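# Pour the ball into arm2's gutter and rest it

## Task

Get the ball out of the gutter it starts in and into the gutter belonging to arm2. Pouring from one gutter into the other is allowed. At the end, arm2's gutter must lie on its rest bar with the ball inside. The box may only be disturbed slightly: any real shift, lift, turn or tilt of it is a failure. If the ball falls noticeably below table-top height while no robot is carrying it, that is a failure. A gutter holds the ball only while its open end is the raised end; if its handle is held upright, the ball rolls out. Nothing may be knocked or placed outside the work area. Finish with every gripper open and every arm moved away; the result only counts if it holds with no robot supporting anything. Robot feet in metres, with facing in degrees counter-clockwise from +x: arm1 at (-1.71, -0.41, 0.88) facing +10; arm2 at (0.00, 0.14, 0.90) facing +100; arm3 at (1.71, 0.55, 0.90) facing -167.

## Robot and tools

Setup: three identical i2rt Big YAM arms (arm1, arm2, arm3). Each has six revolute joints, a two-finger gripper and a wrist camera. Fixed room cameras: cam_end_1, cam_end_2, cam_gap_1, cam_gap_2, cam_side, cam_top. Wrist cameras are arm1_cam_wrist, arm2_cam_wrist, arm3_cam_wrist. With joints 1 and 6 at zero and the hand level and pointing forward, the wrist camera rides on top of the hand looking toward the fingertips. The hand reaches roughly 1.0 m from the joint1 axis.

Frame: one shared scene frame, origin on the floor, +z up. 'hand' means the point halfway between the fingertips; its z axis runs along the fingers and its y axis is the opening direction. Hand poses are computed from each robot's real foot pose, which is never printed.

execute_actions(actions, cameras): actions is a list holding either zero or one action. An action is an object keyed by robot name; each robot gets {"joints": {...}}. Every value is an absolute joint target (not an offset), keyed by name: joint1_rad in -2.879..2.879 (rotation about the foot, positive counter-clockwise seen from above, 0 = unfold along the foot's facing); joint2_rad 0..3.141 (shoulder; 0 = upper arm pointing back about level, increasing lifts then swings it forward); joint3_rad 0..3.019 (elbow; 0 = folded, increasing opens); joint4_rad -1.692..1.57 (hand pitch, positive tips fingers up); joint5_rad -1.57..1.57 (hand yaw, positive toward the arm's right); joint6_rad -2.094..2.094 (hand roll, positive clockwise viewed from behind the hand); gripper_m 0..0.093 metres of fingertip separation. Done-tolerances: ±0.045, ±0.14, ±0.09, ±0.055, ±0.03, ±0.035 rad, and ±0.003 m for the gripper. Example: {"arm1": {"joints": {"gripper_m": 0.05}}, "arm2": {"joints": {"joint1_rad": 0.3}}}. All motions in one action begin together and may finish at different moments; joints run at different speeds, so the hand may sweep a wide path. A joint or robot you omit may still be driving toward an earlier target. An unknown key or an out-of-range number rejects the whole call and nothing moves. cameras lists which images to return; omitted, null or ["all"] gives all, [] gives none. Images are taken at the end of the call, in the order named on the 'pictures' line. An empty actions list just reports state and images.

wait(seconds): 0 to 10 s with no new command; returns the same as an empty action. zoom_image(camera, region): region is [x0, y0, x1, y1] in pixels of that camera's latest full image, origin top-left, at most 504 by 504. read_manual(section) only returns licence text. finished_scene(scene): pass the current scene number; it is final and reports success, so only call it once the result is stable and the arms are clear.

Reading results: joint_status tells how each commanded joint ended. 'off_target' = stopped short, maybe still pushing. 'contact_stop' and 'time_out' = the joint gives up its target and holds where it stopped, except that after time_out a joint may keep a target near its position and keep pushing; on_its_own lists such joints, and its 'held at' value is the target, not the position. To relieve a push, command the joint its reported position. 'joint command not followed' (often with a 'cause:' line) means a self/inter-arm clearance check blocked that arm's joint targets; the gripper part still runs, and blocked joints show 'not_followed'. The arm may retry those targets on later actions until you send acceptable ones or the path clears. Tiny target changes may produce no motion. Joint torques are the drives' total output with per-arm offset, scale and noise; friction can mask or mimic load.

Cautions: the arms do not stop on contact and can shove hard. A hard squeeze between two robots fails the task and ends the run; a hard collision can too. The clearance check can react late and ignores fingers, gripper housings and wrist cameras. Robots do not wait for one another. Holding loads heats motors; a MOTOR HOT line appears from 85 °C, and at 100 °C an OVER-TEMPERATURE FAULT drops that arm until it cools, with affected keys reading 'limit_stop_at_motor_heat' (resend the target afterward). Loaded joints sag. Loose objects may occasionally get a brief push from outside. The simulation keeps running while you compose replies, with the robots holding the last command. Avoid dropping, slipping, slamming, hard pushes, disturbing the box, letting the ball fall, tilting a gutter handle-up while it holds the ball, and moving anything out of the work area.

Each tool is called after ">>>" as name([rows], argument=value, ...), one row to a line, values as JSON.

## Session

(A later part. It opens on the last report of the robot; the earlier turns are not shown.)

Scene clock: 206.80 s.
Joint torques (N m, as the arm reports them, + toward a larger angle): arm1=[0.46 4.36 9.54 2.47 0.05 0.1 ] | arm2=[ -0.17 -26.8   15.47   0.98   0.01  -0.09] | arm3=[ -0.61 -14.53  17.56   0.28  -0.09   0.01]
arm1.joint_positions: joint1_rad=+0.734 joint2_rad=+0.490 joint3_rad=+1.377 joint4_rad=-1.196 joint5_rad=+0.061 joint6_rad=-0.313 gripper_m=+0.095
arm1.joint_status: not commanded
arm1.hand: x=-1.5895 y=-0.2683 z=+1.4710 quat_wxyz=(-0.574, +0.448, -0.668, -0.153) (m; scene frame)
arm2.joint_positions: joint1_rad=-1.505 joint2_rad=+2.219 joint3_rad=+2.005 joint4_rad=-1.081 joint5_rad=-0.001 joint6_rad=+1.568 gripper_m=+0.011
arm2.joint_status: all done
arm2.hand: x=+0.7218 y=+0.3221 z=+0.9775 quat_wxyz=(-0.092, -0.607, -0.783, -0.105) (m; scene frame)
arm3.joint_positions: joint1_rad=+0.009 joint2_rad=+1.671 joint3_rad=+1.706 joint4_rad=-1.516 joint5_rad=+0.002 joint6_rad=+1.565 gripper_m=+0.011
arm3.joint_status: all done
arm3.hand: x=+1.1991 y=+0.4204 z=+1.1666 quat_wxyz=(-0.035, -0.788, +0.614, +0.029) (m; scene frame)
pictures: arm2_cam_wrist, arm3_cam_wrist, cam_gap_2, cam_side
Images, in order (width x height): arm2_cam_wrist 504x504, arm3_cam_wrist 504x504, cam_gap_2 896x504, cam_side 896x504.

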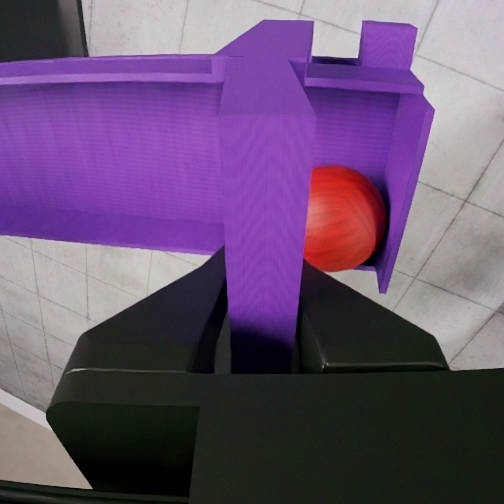

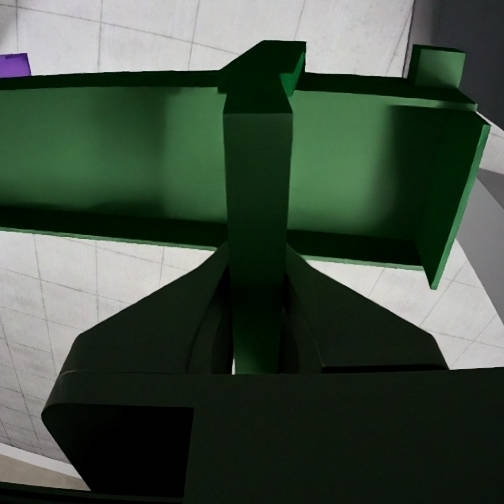

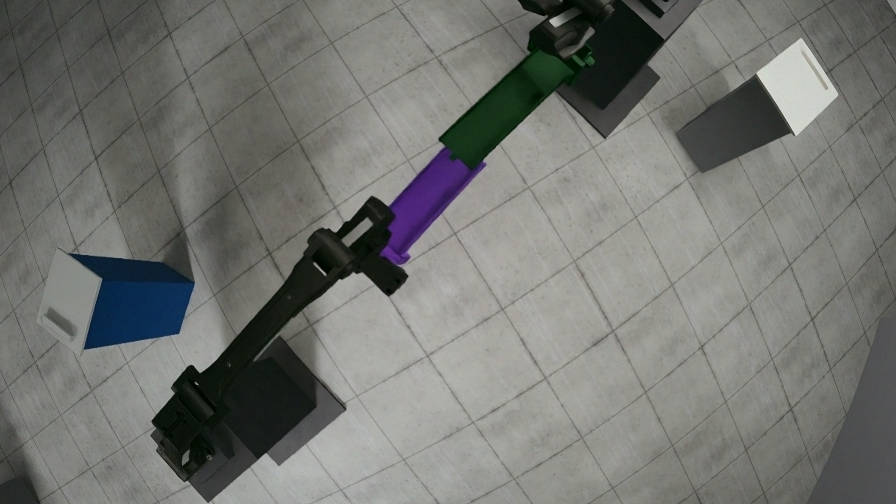

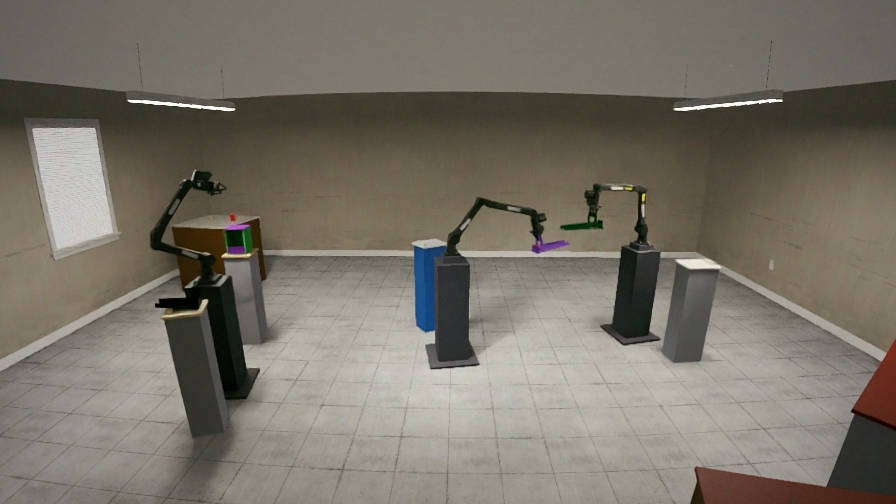

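>>> execute_actions([
  {"arm3":{"joints":{"joint2_rad":1.22,"joint3_rad":1.26,"joint4_rad":-1.12}}},
], cameras=[])

>>> execute_actions([
  {"arm3":{"joints":{"joint1_rad":1.788}},"arm2":{"joints":{"joint2_rad":2.0,"joint3_rad":1.92,"joint4_rad":-1.05}}},
], cameras=["arm2_cam_wrist","cam_side"])

>>> execute_actions([
  {"arm2":{"joints":{"joint1_rad":-0.75}},"arm3":{"joints":{"joint2_rad":1.675,"joint3_rad":1.44,"joint4_rad":-1.05}}},
], cameras=["arm2_cam_wrist"])

>>> execute_actions([
  {"arm2":{"joints":{"joint1_rad":0.044}},"arm3":{"joints":{"joint4_rad":-1.263,"joint5_rad":-0.19,"joint6_rad":0.378}}},
], cameras=["arm2_cam_wrist","arm3_cam_wrist","cam_top","cam_end_2"])

Scene clock: 216.60 s.
Joint torques (N m, as the arm reports them, + toward a larger angle): arm1=[0.47 4.34 9.54 2.47 0.05 0.1 ] | arm2=[ -0.3  -26.8   15.42   1.     0.02  -0.12] | arm3=[-0.46 -8.04 13.32  1.89 -0.09 -0.03]
arm1.joint_positions: joint1_rad=+0.734 joint2_rad=+0.490 joint3_rad=+1.377 joint4_rad=-1.196 joint5_rad=+0.061 joint6_rad=-0.313 gripper_m=+0.095
arm1.joint_status: not commanded
arm1.hand: x=-1.5895 y=-0.2683 z=+1.4710 quat_wxyz=(-0.574, +0.448, -0.668, -0.153) (m; scene frame)
arm2.joint_positions: joint1_rad=-1.505 joint2_rad=+2.219 joint3_rad=+2.005 joint4_rad=-1.081 joint5_rad=-0.001 joint6_rad=+1.568 gripper_m=+0.011
arm2.joint_status: not commanded
arm2.hand: x=+0.7218 y=+0.3221 z=+0.9775 quat_wxyz=(-0.092, -0.607, -0.783, -0.105) (m; scene frame)
arm3.joint_positions: joint1_rad=+0.009 joint2_rad=+1.226 joint3_rad=+1.244 joint4_rad=-1.145 joint5_rad=+0.002 joint6_rad=+1.565 gripper_m=+0.011
arm3.joint_status: all done
arm3.hand: x=+1.2823 y=+0.4409 z=+1.1924 quat_wxyz=(-0.173, -0.769, +0.600, +0.137) (m; scene frame)
pictures: none
No camera images: the call's "cameras" was empty. Leave "cameras" out to get every camera's image.

Scene clock: 218.47 s.
Joint torques (N m, as the arm reports them, + toward a larger angle): arm1=[0.44 4.32 9.53 2.47 0.05 0.1 ] | arm2=[ -0.45 -23.3   10.17   1.39   0.    -0.09] | arm3=[-0.21 -8.25 13.39  1.47 -0.03 -0.03]
arm1.joint_positions: joint1_rad=+0.734 joint2_rad=+0.490 joint3_rad=+1.377 joint4_rad=-1.196 joint5_rad=+0.061 joint6_rad=-0.313 gripper_m=+0.095
arm1.joint_status: not commanded
arm1.hand: x=-1.5895 y=-0.2683 z=+1.4710 quat_wxyz=(-0.574, +0.448, -0.668, -0.153) (m; scene frame)
arm2.joint_positions: joint1_rad=-1.505 joint2_rad=+2.013 joint3_rad=+1.913 joint4_rad=-1.067 joint5_rad=-0.001 joint6_rad=+1.568 gripper_m=+0.011
arm2.joint_status: all done
arm2.hand: x=+0.6989 y=+0.3181 z=+1.0833 quat_wxyz=(-0.130, -0.600, -0.774, -0.155) (m; scene frame)
arm3.joint_positions: joint1_rad=+1.790 joint2_rad=+1.231 joint3_rad=+1.244 joint4_rad=-1.135 joint5_rad=+0.000 joint6_rad=+1.565 gripper_m=+0.011
arm3.joint_status: all done
arm3.hand: x=+1.9100 y=+0.1430 z=+1.1915 quat_wxyz=(-0.217, -0.950, -0.221, -0.049) (m; scene frame)
pictures: arm2_cam_wrist, cam_side
Images, in order (width x height): arm2_cam_wrist 504x504, cam_side 896x504.

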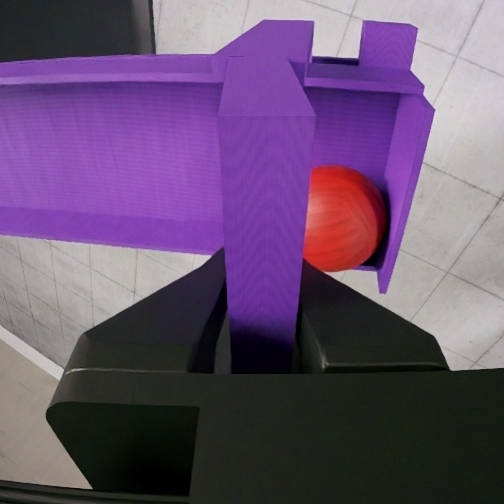

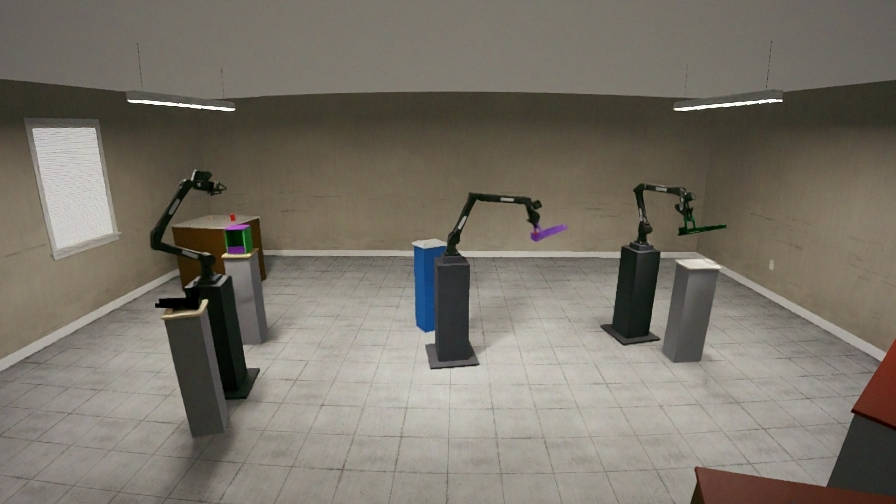

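Scene clock: 220.53 s.
Joint torques (N m, as the arm reports them, + toward a larger angle): arm1=[0.48 4.31 9.54 2.48 0.04 0.1 ] | arm2=[  0.89 -23.13  10.09   1.32  -0.03  -0.1 ] | arm3=[ -0.89 -15.44  14.22   0.89   0.    -0.01]
arm1.joint_positions: joint1_rad=+0.734 joint2_rad=+0.490 joint3_rad=+1.377 joint4_rad=-1.196 joint5_rad=+0.061 joint6_rad=-0.313 gripper_m=+0.095
arm1.joint_status: not commanded
arm1.hand: x=-1.5895 y=-0.2683 z=+1.4710 quat_wxyz=(-0.574, +0.448, -0.668, -0.153) (m; scene frame)
arm2.joint_positions: joint1_rad=-0.755 joint2_rad=+2.013 joint3_rad=+1.913 joint4_rad=-1.061 joint5_rad=+0.000 joint6_rad=+1.568 gripper_m=+0.011
arm2.joint_status: all done
arm2.hand: x=+0.3919 y=+0.7490 z=+1.0754 quat_wxyz=(-0.063, -0.275, -0.941, -0.189) (m; scene frame)
arm3.joint_positions: joint1_rad=+1.790 joint2_rad=+1.715 joint3_rad=+1.406 joint4_rad=-1.059 joint5_rad=+0.000 joint6_rad=+1.565 gripper_m=+0.011
arm3.joint_status: all done
arm3.hand: x=+1.9575 y=+0.0451 z=+1.0360 quat_wxyz=(-0.099, -0.969, -0.225, -0.022) (m; scene frame)
pictures: arm2_cam_wrist
Images, in order (width x height): arm2_cam_wrist 504x504.

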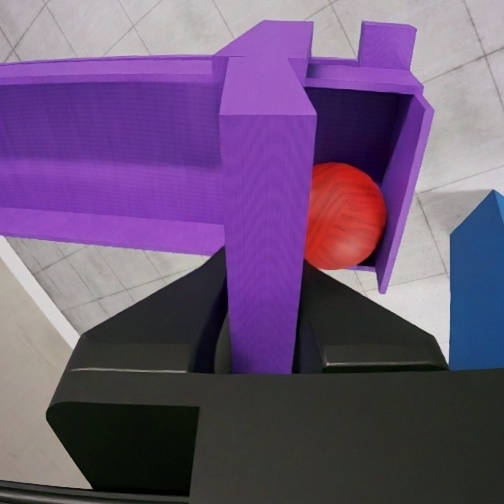

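Scene clock: 222.60 s.
Joint torques (N m, as the arm reports them, + toward a larger angle): arm1=[0.47 4.35 9.54 2.47 0.05 0.1 ] | arm2=[  1.05 -23.36  10.09   1.27  -0.06  -0.1 ] | arm3=[ -0.73 -15.28  13.96   0.04  -0.39  -0.19]
arm1.joint_positions: joint1_rad=+0.734 joint2_rad=+0.490 joint3_rad=+1.377 joint4_rad=-1.196 joint5_rad=+0.061 joint6_rad=-0.313 gripper_m=+0.095
arm1.joint_status: not commanded
arm1.hand: x=-1.5895 y=-0.2683 z=+1.4710 quat_wxyz=(-0.574, +0.448, -0.668, -0.153) (m; scene frame)
arm2.joint_positions: joint1_rad=+0.039 joint2_rad=+2.013 joint3_rad=+1.913 joint4_rad=-1.061 joint5_rad=+0.000 joint6_rad=+1.569 gripper_m=+0.011
arm2.joint_status: all done
arm2.hand: x=-0.1581 y=+0.8480 z=+1.0703 quat_wxyz=(+0.019, +0.109, -0.975, -0.195) (m; scene frame)
arm3.joint_positions: joint1_rad=+1.790 joint2_rad=+1.715 joint3_rad=+1.406 joint4_rad=-1.255 joint5_rad=-0.183 joint6_rad=+0.386 gripper_m=+0.011
arm3.joint_status: all done
arm3.hand: x=+1.9647 y=+0.1018 z=+1.0339 quat_wxyz=(-0.036, -0.681, -0.727, -0.084) (m; scene frame)
pictures: arm2_cam_wrist, arm3_cam_wrist, cam_end_2, cam_top
Images, in order (width x height): arm2_cam_wrist 504x504, arm3_cam_wrist 504x504, cam_end_2 896x504, cam_top 896x504.

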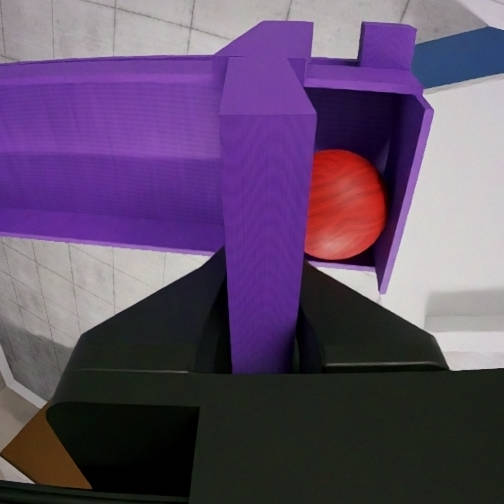

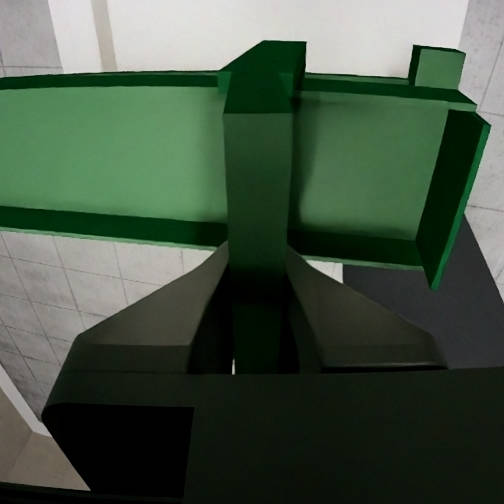

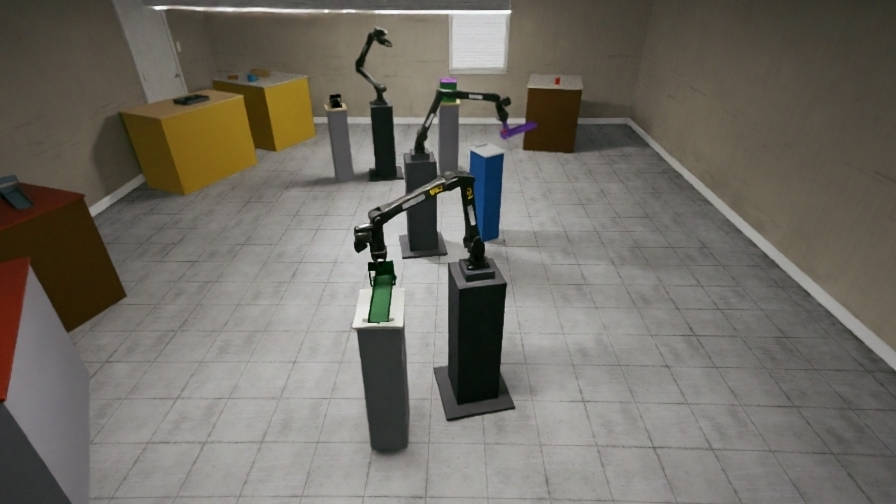

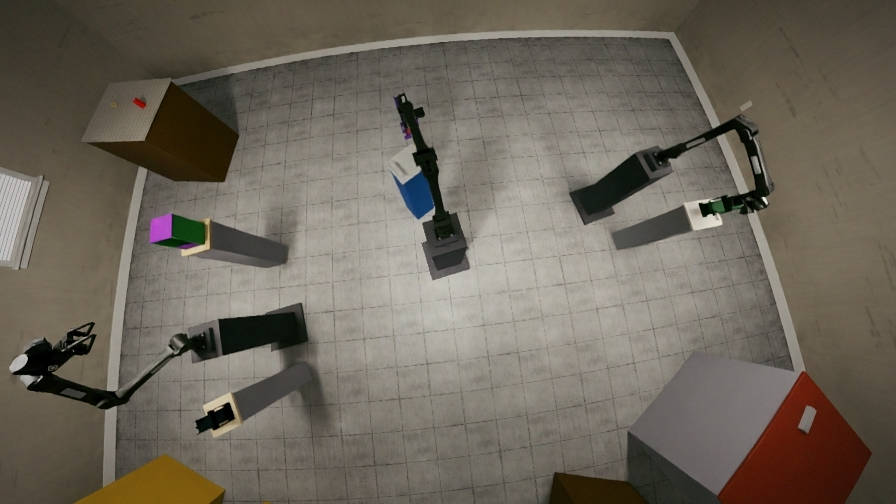

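>>> execute_actions([
  {"arm2":{"joints":{"joint5_rad":-0.16,"joint6_rad":1.0}},"arm3":{"joints":{"joint2_rad":1.765,"joint3_rad":1.335,"joint4_rad":-1.045,"joint5_rad":-0.155}}},
], cameras=["arm3_cam_wrist","cam_end_2"])

>>> execute_actions([
  {"arm2":{"joints":{"joint4_rad":-1.2,"joint5_rad":-0.25,"joint6_rad":0.5}}},
], cameras=["arm2_cam_wrist"])

>>> execute_actions([
  {"arm2":{"joints":{"joint4_rad":-1.4,"joint5_rad":-0.27,"joint6_rad":0.0}}},
], cameras=["arm2_cam_wrist"])

>>> execute_actions([
  {"arm2":{"joints":{"joint4_rad":-1.51,"joint5_rad":-0.22,"joint6_rad":-0.349}}},
], cameras=["arm2_cam_wrist","cam_end_2","cam_end_1"])

>>> zoom_image(camera="cam_end_2", region=[320, 200, 440, 340])

Scene clock: 233.53 s.
Joint torques (N m, as the arm reports them, + toward a larger angle): arm1=[0.45 4.35 9.53 2.48 0.05 0.1 ] | arm2=[  1.36 -23.3   10.09   1.3   -0.4   -0.16] | arm3=[ -0.68 -14.16  11.51   0.88  -0.14  -0.13]
arm1.joint_positions: joint1_rad=+0.734 joint2_rad=+0.490 joint3_rad=+1.377 joint4_rad=-1.196 joint5_rad=+0.061 joint6_rad=-0.313 gripper_m=+0.095
arm1.joint_status: not commanded
arm1.hand: x=-1.5895 y=-0.2683 z=+1.4710 quat_wxyz=(-0.574, +0.448, -0.668, -0.153) (m; scene frame)
arm2.joint_positions: joint1_rad=+0.039 joint2_rad=+2.013 joint3_rad=+1.913 joint4_rad=-1.061 joint5_rad=-0.156 joint6_rad=+1.008 gripper_m=+0.011
arm2.joint_status: all done
arm2.hand: x=-0.1840 y=+0.8414 z=+1.0721 quat_wxyz=(+0.040, +0.387, -0.898, -0.205) (m; scene frame)
arm3.joint_positions: joint1_rad=+1.790 joint2_rad=+1.781 joint3_rad=+1.321 joint4_rad=-1.058 joint5_rad=-0.155 joint6_rad=+0.384 gripper_m=+0.011
arm3.joint_status: all done
arm3.hand: x=+1.9662 y=+0.0878 z=+0.9712 quat_wxyz=(-0.052, -0.679, -0.729, -0.063) (m; scene frame)
pictures: arm3_cam_wrist, cam_end_2
Images, in order (width x height): arm3_cam_wrist 504x504, cam_end_2 896x504.

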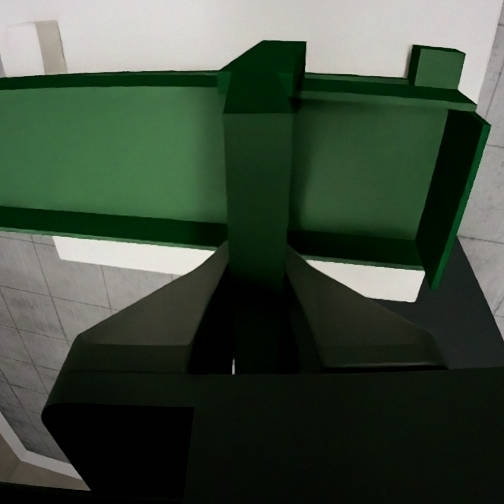

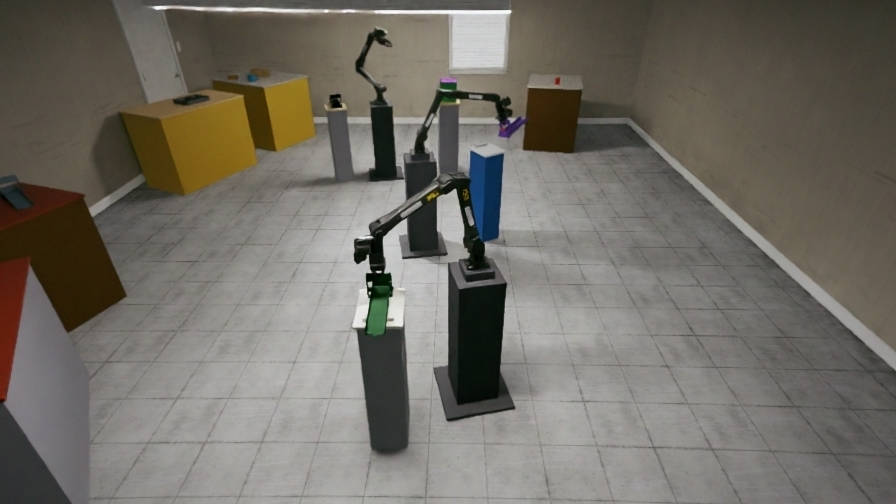

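Scene clock: 235.03 s.
Joint torques (N m, as the arm reports them, + toward a larger angle): arm1=[0.48 4.35 9.54 2.48 0.05 0.1 ] | arm2=[  1.2  -23.27  10.02   0.4   -0.61  -0.17] | arm3=[ -0.88 -14.02  11.51   0.89  -0.14  -0.12]
arm1.joint_positions: joint1_rad=+0.734 joint2_rad=+0.490 joint3_rad=+1.377 joint4_rad=-1.196 joint5_rad=+0.061 joint6_rad=-0.313 gripper_m=+0.095
arm1.joint_status: not commanded
arm1.hand: x=-1.5895 y=-0.2683 z=+1.4710 quat_wxyz=(-0.574, +0.448, -0.668, -0.153) (m; scene frame)
arm2.joint_positions: joint1_rad=+0.039 joint2_rad=+2.013 joint3_rad=+1.913 joint4_rad=-1.196 joint5_rad=-0.244 joint6_rad=+0.508 gripper_m=+0.011
arm2.joint_status: all done
arm2.hand: x=-0.1915 y=+0.8070 z=+1.0644 quat_wxyz=(+0.056, +0.602, -0.779, -0.166) (m; scene frame)
arm3.joint_positions: joint1_rad=+1.790 joint2_rad=+1.781 joint3_rad=+1.321 joint4_rad=-1.058 joint5_rad=-0.155 joint6_rad=+0.384 gripper_m=+0.011
arm3.joint_status: not commanded
arm3.hand: x=+1.9662 y=+0.0878 z=+0.9712 quat_wxyz=(-0.052, -0.679, -0.729, -0.063) (m; scene frame)
pictures: arm2_cam_wrist
Images, in order (width x height): arm2_cam_wrist 504x504.

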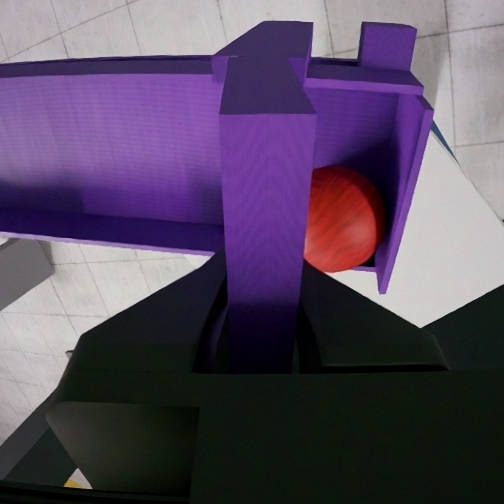

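Scene clock: 236.53 s.
Joint torques (N m, as the arm reports them, + toward a larger angle): arm1=[0.51 4.36 9.54 2.47 0.05 0.1 ] | arm2=[  1.22 -22.61   9.7    0.01  -0.67  -0.17] | arm3=[ -0.77 -14.09  11.46   0.88  -0.13  -0.13]
arm1.joint_positions: joint1_rad=+0.734 joint2_rad=+0.490 joint3_rad=+1.377 joint4_rad=-1.196 joint5_rad=+0.061 joint6_rad=-0.313 gripper_m=+0.095
arm1.joint_status: not commanded
arm1.hand: x=-1.5895 y=-0.2683 z=+1.4710 quat_wxyz=(-0.574, +0.448, -0.668, -0.153) (m; scene frame)
arm2.joint_positions: joint1_rad=+0.039 joint2_rad=+2.013 joint3_rad=+1.913 joint4_rad=-1.392 joint5_rad=-0.264 joint6_rad=+0.008 gripper_m=+0.011
arm2.joint_status: all done
arm2.hand: x=-0.1846 y=+0.7608 z=+1.0577 quat_wxyz=(+0.082, +0.773, -0.620, -0.105) (m; scene frame)
arm3.joint_positions: joint1_rad=+1.790 joint2_rad=+1.781 joint3_rad=+1.321 joint4_rad=-1.058 joint5_rad=-0.155 joint6_rad=+0.384 gripper_m=+0.011
arm3.joint_status: not commanded
arm3.hand: x=+1.9662 y=+0.0878 z=+0.9712 quat_wxyz=(-0.052, -0.679, -0.729, -0.063) (m; scene frame)
pictures: arm2_cam_wrist
Images, in order (width x height): arm2_cam_wrist 504x504.

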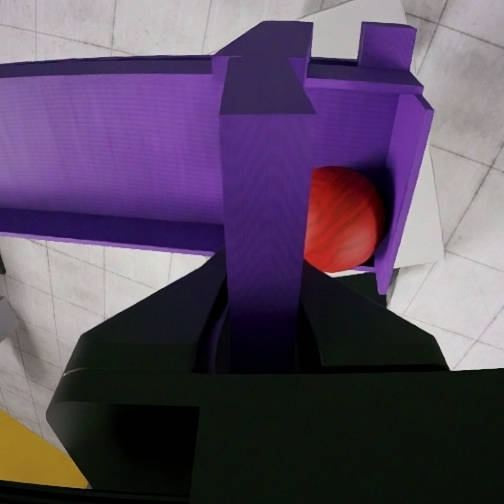

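Scene clock: 237.90 s.
Joint torques (N m, as the arm reports them, + toward a larger angle): arm1=[0.47 4.34 9.53 2.48 0.05 0.1 ] | arm2=[  0.85 -22.59   9.5   -0.29  -0.4   -0.16] | arm3=[ -0.88 -14.22  11.48   0.89  -0.15  -0.12]
arm1.joint_positions: joint1_rad=+0.734 joint2_rad=+0.490 joint3_rad=+1.377 joint4_rad=-1.196 joint5_rad=+0.061 joint6_rad=-0.313 gripper_m=+0.095
arm1.joint_status: not commanded
arm1.hand: x=-1.5895 y=-0.2683 z=+1.4710 quat_wxyz=(-0.574, +0.448, -0.668, -0.153) (m; scene frame)
arm2.joint_positions: joint1_rad=+0.039 joint2_rad=+2.013 joint3_rad=+1.913 joint4_rad=-1.500 joint5_rad=-0.219 joint6_rad=-0.341 gripper_m=+0.011
arm2.joint_status: all done
arm2.hand: x=-0.1716 y=+0.7371 z=+1.0557 quat_wxyz=(+0.088, +0.869, -0.483, -0.066) (m; scene frame)
arm3.joint_positions: joint1_rad=+1.790 joint2_rad=+1.781 joint3_rad=+1.321 joint4_rad=-1.058 joint5_rad=-0.155 joint6_rad=+0.384 gripper_m=+0.011
arm3.joint_status: not commanded
arm3.hand: x=+1.9662 y=+0.0878 z=+0.9712 quat_wxyz=(-0.052, -0.679, -0.729, -0.063) (m; scene frame)
pictures: arm2_cam_wrist, cam_end_1, cam_end_2
Images, in order (width x height): arm2_cam_wrist 504x504, cam_end_1 896x504, cam_end_2 896x504.

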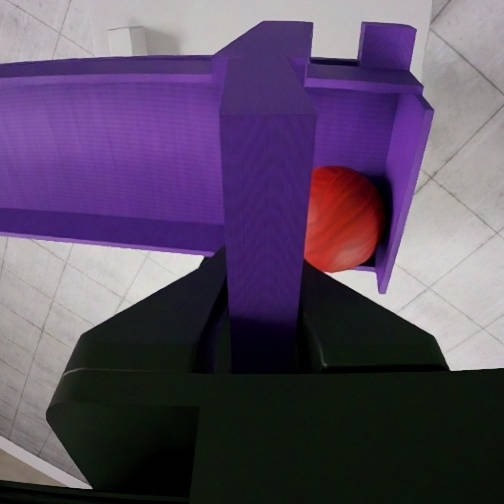

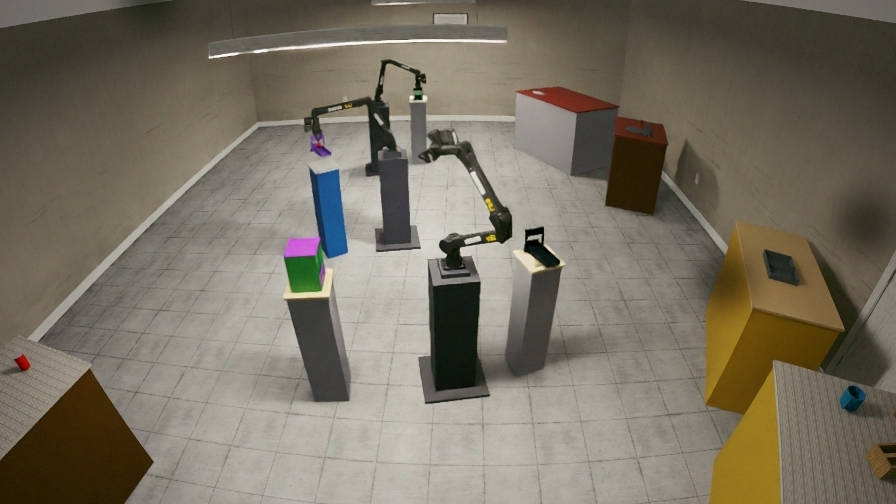

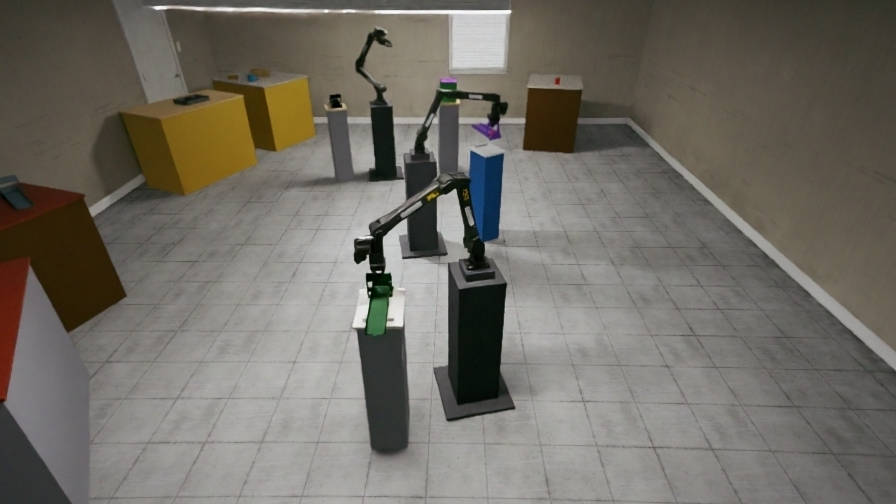

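Region (320, 200, 440, 340) of cam_end_2's 896x504 image, scaled by 3.600, with more detail than that image has; it fills the left 432 columns of this view, and the rest is white.

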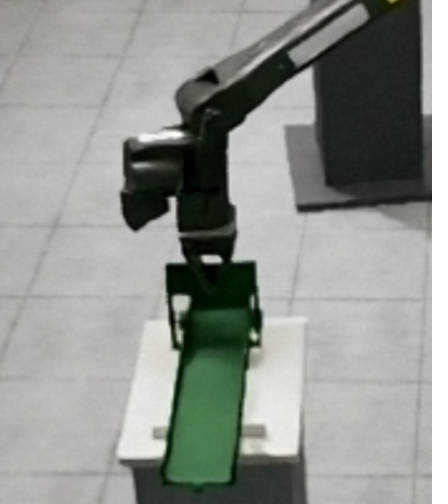

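>>> execute_actions([
  {"arm2":{"joints":{"joint1_rad":0.044,"joint2_rad":2.06,"joint3_rad":1.765,"joint4_rad":-1.295,"joint5_rad":-0.2,"joint6_rad":-0.349}},"arm3":{"joints":{"gripper_m":0.09}}},
], cameras=["arm2_cam_wrist","cam_end_2","cam_end_1"])

>>> zoom_image(camera="cam_end_2", region=[440, 90, 540, 170])

Scene clock: 243.43 s.
Joint torques (N m, as the arm reports them, + toward a larger angle): arm1=[0.47 4.35 9.53 2.48 0.05 0.1 ] | arm2=[  1.02 -23.9    9.25   0.25  -0.42  -0.14] | arm3=[ -0.88 -14.08  11.5    0.9   -0.18  -0.13]
arm1.joint_positions: joint1_rad=+0.734 joint2_rad=+0.490 joint3_rad=+1.377 joint4_rad=-1.196 joint5_rad=+0.061 joint6_rad=-0.313 gripper_m=+0.095
arm1.joint_status: not commanded
arm1.hand: x=-1.5895 y=-0.2683 z=+1.4710 quat_wxyz=(-0.574, +0.448, -0.668, -0.153) (m; scene frame)
arm2.joint_positions: joint1_rad=+0.039 joint2_rad=+2.083 joint3_rad=+1.755 joint4_rad=-1.303 joint5_rad=-0.198 joint6_rad=-0.342 gripper_m=+0.011
arm2.joint_status: all done
arm2.hand: x=-0.1665 y=+0.7318 z=+0.9536 quat_wxyz=(+0.093, +0.869, -0.484, -0.048) (m; scene frame)
arm3.joint_positions: joint1_rad=+1.790 joint2_rad=+1.781 joint3_rad=+1.321 joint4_rad=-1.058 joint5_rad=-0.154 joint6_rad=+0.384 gripper_m=+0.090
arm3.joint_status: all done
arm3.hand: x=+1.9661 y=+0.0878 z=+0.9712 quat_wxyz=(-0.052, -0.679, -0.729, -0.062) (m; scene frame)
pictures: arm2_cam_wrist, cam_end_1, cam_end_2
Images, in order (width x height): arm2_cam_wrist 504x504, cam_end_1 896x504, cam_end_2 896x504.

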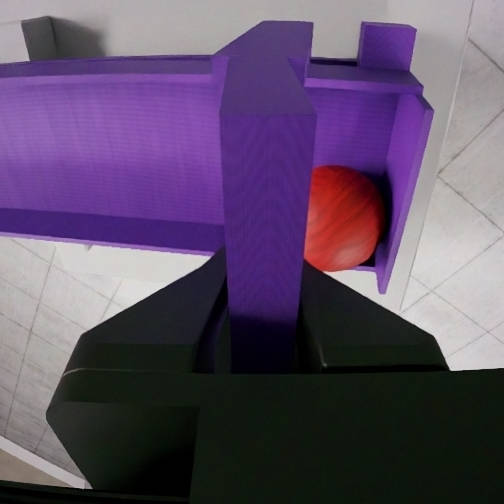

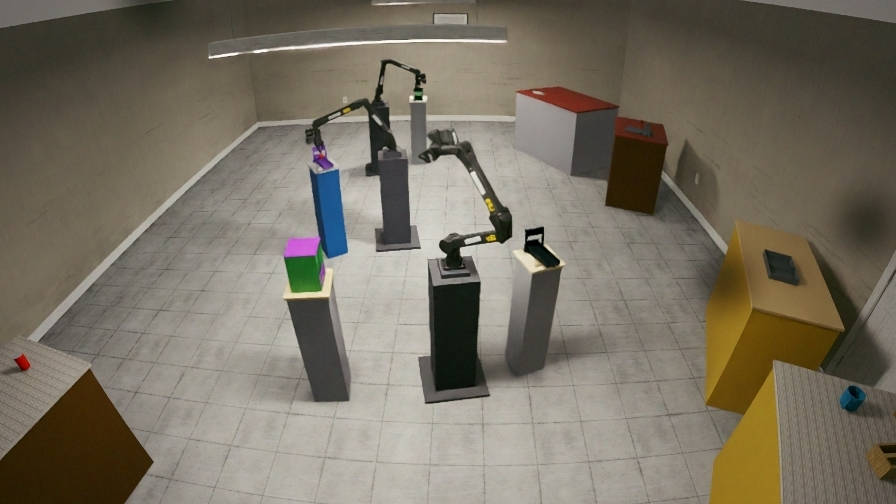

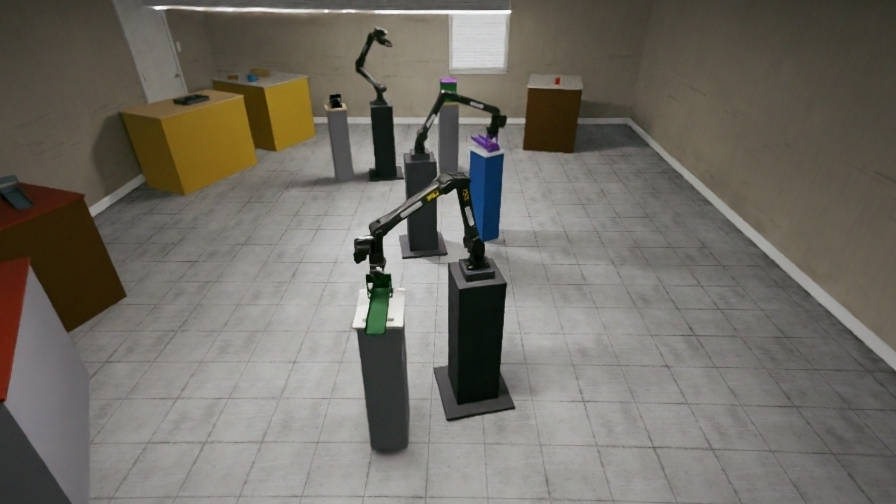

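Region (440, 90, 540, 170) of cam_end_2's 896x504 image, scaled by 5.040, with more detail than that image has; it fills the top 403 rows of this view, and the rest is white.

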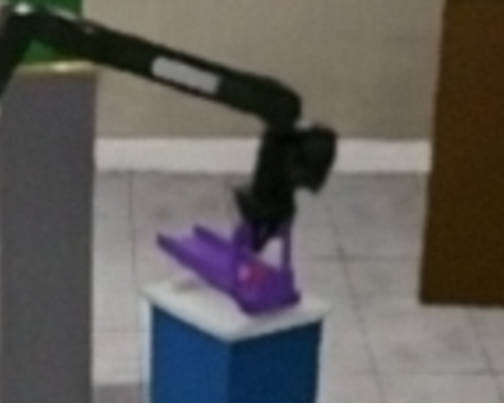

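>>> execute_actions([
  {"arm2":{"joints":{"joint5_rad":-0.148}},"arm3":{"joints":{"joint2_rad":1.67,"joint3_rad":1.535,"joint4_rad":-1.33}}},
], cameras=["arm2_cam_wrist"])

>>> execute_actions([
  {"arm2":{"joints":{"gripper_m":0.09}},"arm3":{"joints":{"joint2_rad":1.0,"joint3_rad":1.3,"joint4_rad":-1.3}}},
], cameras=["arm2_cam_wrist","cam_end_2"])

Scene clock: 248.13 s.
Joint torques (N m, as the arm reports them, + toward a larger angle): arm1=[0.48 4.34 9.54 2.49 0.05 0.1 ] | arm2=[  1.11 -23.7    9.23   0.28   0.2   -0.14] | arm3=[ -0.81 -11.22  14.01   0.19  -0.17  -0.13]
arm1.joint_positions: joint1_rad=+0.734 joint2_rad=+0.490 joint3_rad=+1.377 joint4_rad=-1.196 joint5_rad=+0.061 joint6_rad=-0.313 gripper_m=+0.095
arm1.joint_status: not commanded
arm1.hand: x=-1.5895 y=-0.2683 z=+1.4710 quat_wxyz=(-0.574, +0.448, -0.668, -0.153) (m; scene frame)
arm2.joint_positions: joint1_rad=+0.039 joint2_rad=+2.083 joint3_rad=+1.755 joint4_rad=-1.303 joint5_rad=-0.158 joint6_rad=-0.342 gripper_m=+0.011
arm2.joint_status: all done
arm2.hand: x=-0.1599 y=+0.7332 z=+0.9524 quat_wxyz=(+0.080, +0.871, -0.484, -0.033) (m; scene frame)
arm3.joint_positions: joint1_rad=+1.790 joint2_rad=+1.656 joint3_rad=+1.507 joint4_rad=-1.320 joint5_rad=-0.154 joint6_rad=+0.384 gripper_m=+0.090
arm3.joint_status: all done
arm3.hand: x=+1.9668 y=+0.0863 z=+1.1001 quat_wxyz=(-0.075, -0.677, -0.730, -0.054) (m; scene frame)
pictures: arm2_cam_wrist
Images, in order (width x height): arm2_cam_wrist 504x504.

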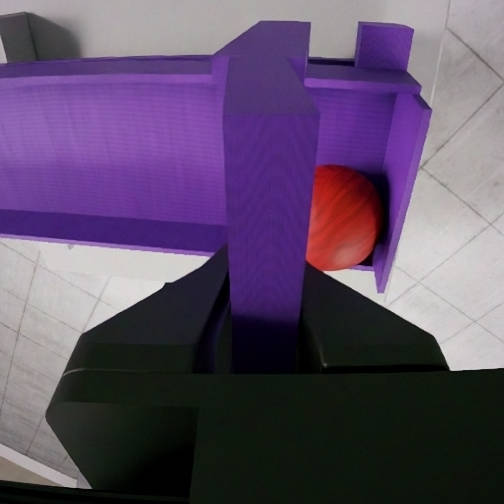

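Scene clock: 249.70 s.
Joint torques (N m, as the arm reports them, + toward a larger angle): arm1=[0.49 4.36 9.54 2.48 0.05 0.1 ] | arm2=[  1.38 -23.9    9.22   0.33  -0.17  -0.13] | arm3=[-0.75 -3.97 13.1   1.34 -0.16 -0.14]
arm1.joint_positions: joint1_rad=+0.734 joint2_rad=+0.490 joint3_rad=+1.377 joint4_rad=-1.196 joint5_rad=+0.061 joint6_rad=-0.313 gripper_m=+0.095
arm1.joint_status: not commanded
arm1.hand: x=-1.5895 y=-0.2683 z=+1.4710 quat_wxyz=(-0.574, +0.448, -0.668, -0.153) (m; scene frame)
arm2.joint_positions: joint1_rad=+0.039 joint2_rad=+2.083 joint3_rad=+1.755 joint4_rad=-1.303 joint5_rad=-0.151 joint6_rad=-0.343 gripper_m=+0.090
arm2.joint_status: all done
arm2.hand: x=-0.1586 y=+0.7334 z=+0.9522 quat_wxyz=(+0.077, +0.871, -0.484, -0.030) (m; scene frame)
arm3.joint_positions: joint1_rad=+1.790 joint2_rad=+0.998 joint3_rad=+1.286 joint4_rad=-1.306 joint5_rad=-0.154 joint6_rad=+0.384 gripper_m=+0.090
arm3.joint_status: all done
arm3.hand: x=+1.8988 y=+0.2267 z=+1.2845 quat_wxyz=(-0.281, -0.640, -0.715, +0.029) (m; scene frame)
pictures: arm2_cam_wrist, cam_end_2
Images, in order (width x height): arm2_cam_wrist 504x504, cam_end_2 896x504.

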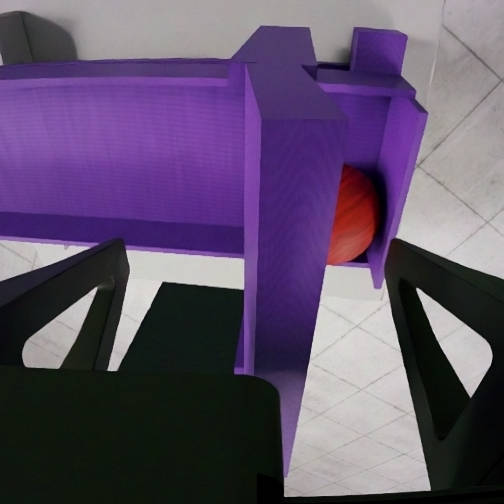

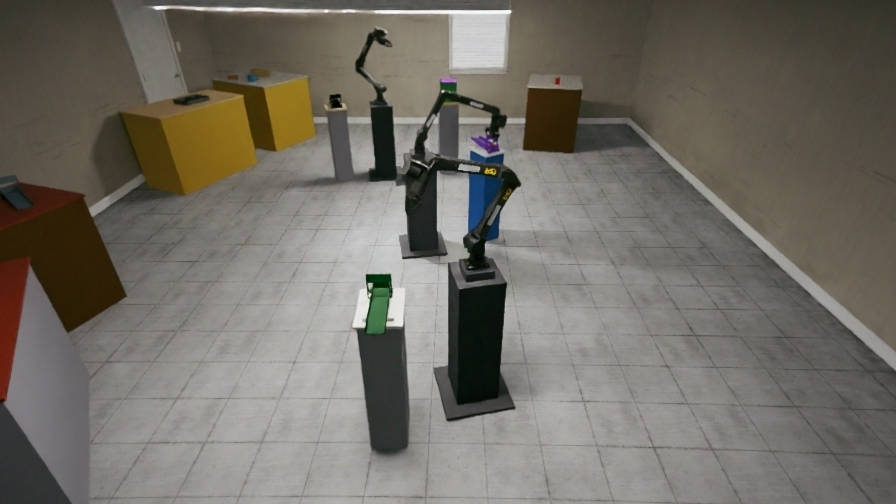

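>>> execute_actions([
  {"arm2":{"joints":{"joint2_rad":2.03,"joint3_rad":2.07,"joint4_rad":-1.6}}},
], cameras=[])

>>> execute_actions([
  {"arm2":{"joints":{"joint2_rad":1.2,"joint3_rad":1.6,"joint4_rad":-1.4}}},
], cameras=["arm2_cam_wrist","cam_end_2","cam_end_1"])

>>> zoom_image(camera="cam_end_1", region=[280, 130, 380, 200])

>>> zoom_image(camera="cam_end_2", region=[440, 100, 540, 170])

Scene clock: 255.17 s.
Joint torques (N m, as the arm reports them, + toward a larger angle): arm1=[0.46 4.33 9.54 2.47 0.05 0.1 ] | arm2=[  1.28 -21.71  12.78  -0.4   -0.19  -0.15] | arm3=[-0.78 -3.98 12.9   1.33 -0.16 -0.14]
arm1.joint_positions: joint1_rad=+0.734 joint2_rad=+0.490 joint3_rad=+1.377 joint4_rad=-1.196 joint5_rad=+0.061 joint6_rad=-0.313 gripper_m=+0.095
arm1.joint_status: not commanded
arm1.hand: x=-1.5895 y=-0.2683 z=+1.4710 quat_wxyz=(-0.574, +0.448, -0.668, -0.153) (m; scene frame)
arm2.joint_positions: joint1_rad=+0.039 joint2_rad=+2.034 joint3_rad=+2.023 joint4_rad=-1.590 joint5_rad=-0.150 joint6_rad=-0.343 gripper_m=+0.090
arm2.joint_status: all done
arm2.hand: x=-0.1623 y=+0.7481 z=+1.0824 quat_wxyz=(+0.066, +0.872, -0.483, -0.040) (m; scene frame)
arm3.joint_positions: joint1_rad=+1.790 joint2_rad=+0.998 joint3_rad=+1.286 joint4_rad=-1.306 joint5_rad=-0.154 joint6_rad=+0.384 gripper_m=+0.090
arm3.joint_status: not commanded
arm3.hand: x=+1.8988 y=+0.2267 z=+1.2845 quat_wxyz=(-0.281, -0.640, -0.715, +0.029) (m; scene frame)
pictures: none
No camera images: the call's "cameras" was empty. Leave "cameras" out to get every camera's image.

Scene clock: 256.87 s.
Joint torques (N m, as the arm reports them, + toward a larger angle): arm1=[0.47 4.35 9.53 2.47 0.05 0.1 ] | arm2=[ 1.27 -7.88  8.74  1.62 -0.17 -0.11] | arm3=[-0.85 -3.91 12.91  1.35 -0.15 -0.15]
arm1.joint_positions: joint1_rad=+0.734 joint2_rad=+0.490 joint3_rad=+1.377 joint4_rad=-1.196 joint5_rad=+0.061 joint6_rad=-0.313 gripper_m=+0.095
arm1.joint_status: not commanded
arm1.hand: x=-1.5895 y=-0.2683 z=+1.4710 quat_wxyz=(-0.574, +0.448, -0.668, -0.153) (m; scene frame)
arm2.joint_positions: joint1_rad=+0.039 joint2_rad=+1.195 joint3_rad=+1.605 joint4_rad=-1.413 joint5_rad=-0.150 joint6_rad=-0.343 gripper_m=+0.090
arm2.joint_status: all done
arm2.hand: x=-0.1207 y=+0.5578 z=+1.3489 quat_wxyz=(-0.157, +0.850, -0.445, -0.233) (m; scene frame)
arm3.joint_positions: joint1_rad=+1.790 joint2_rad=+0.998 joint3_rad=+1.286 joint4_rad=-1.306 joint5_rad=-0.154 joint6_rad=+0.384 gripper_m=+0.090
arm3.joint_status: not commanded
arm3.hand: x=+1.8988 y=+0.2267 z=+1.2845 quat_wxyz=(-0.281, -0.640, -0.715, +0.029) (m; scene frame)
pictures: arm2_cam_wrist, cam_end_1, cam_end_2
Images, in order (width x height): arm2_cam_wrist 504x504, cam_end_1 896x504, cam_end_2 896x504.

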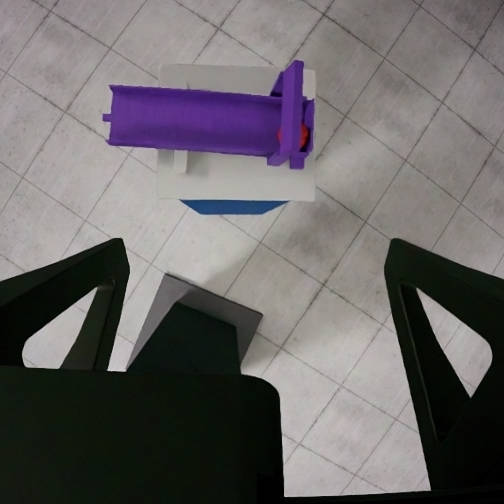

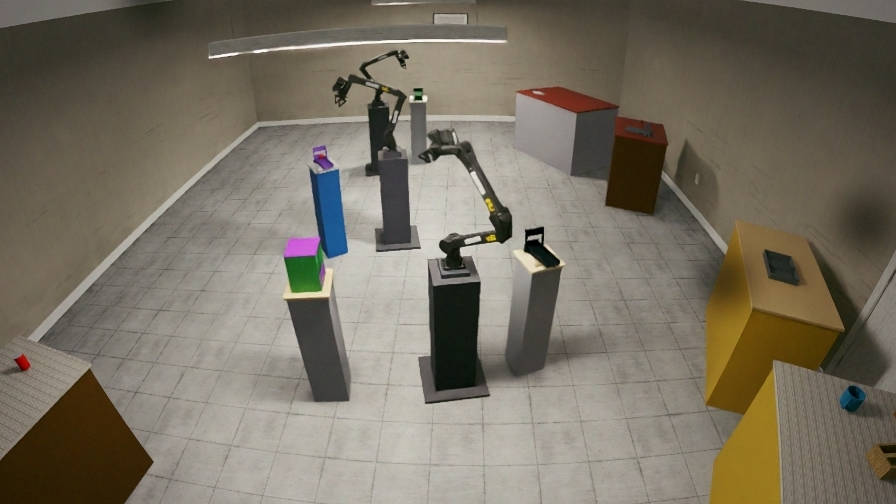

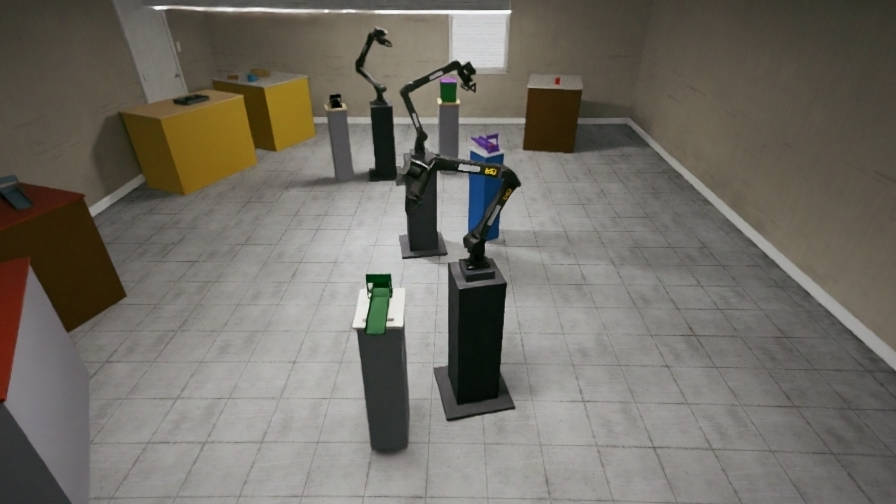

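Region (280, 130, 380, 200) of cam_end_1's 896x504 image, scaled by 5.040, with more detail than that image has; it fills the top 353 rows of this view, and the rest is white.

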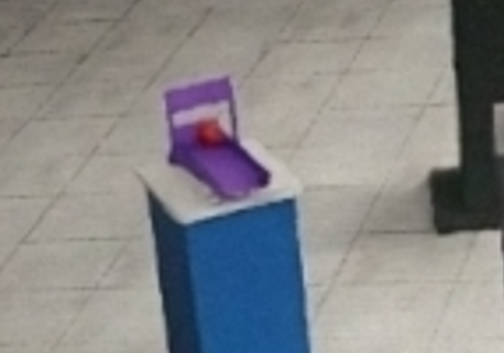

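Region (440, 100, 540, 170) of cam_end_2's 896x504 image, scaled by 5.040, with more detail than that image has; it fills the top 353 rows of this view, and the rest is white.

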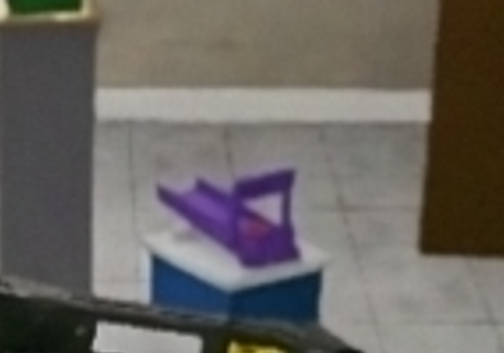

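>>> finished_scene(scene=1)

The scene is finished: the task was done.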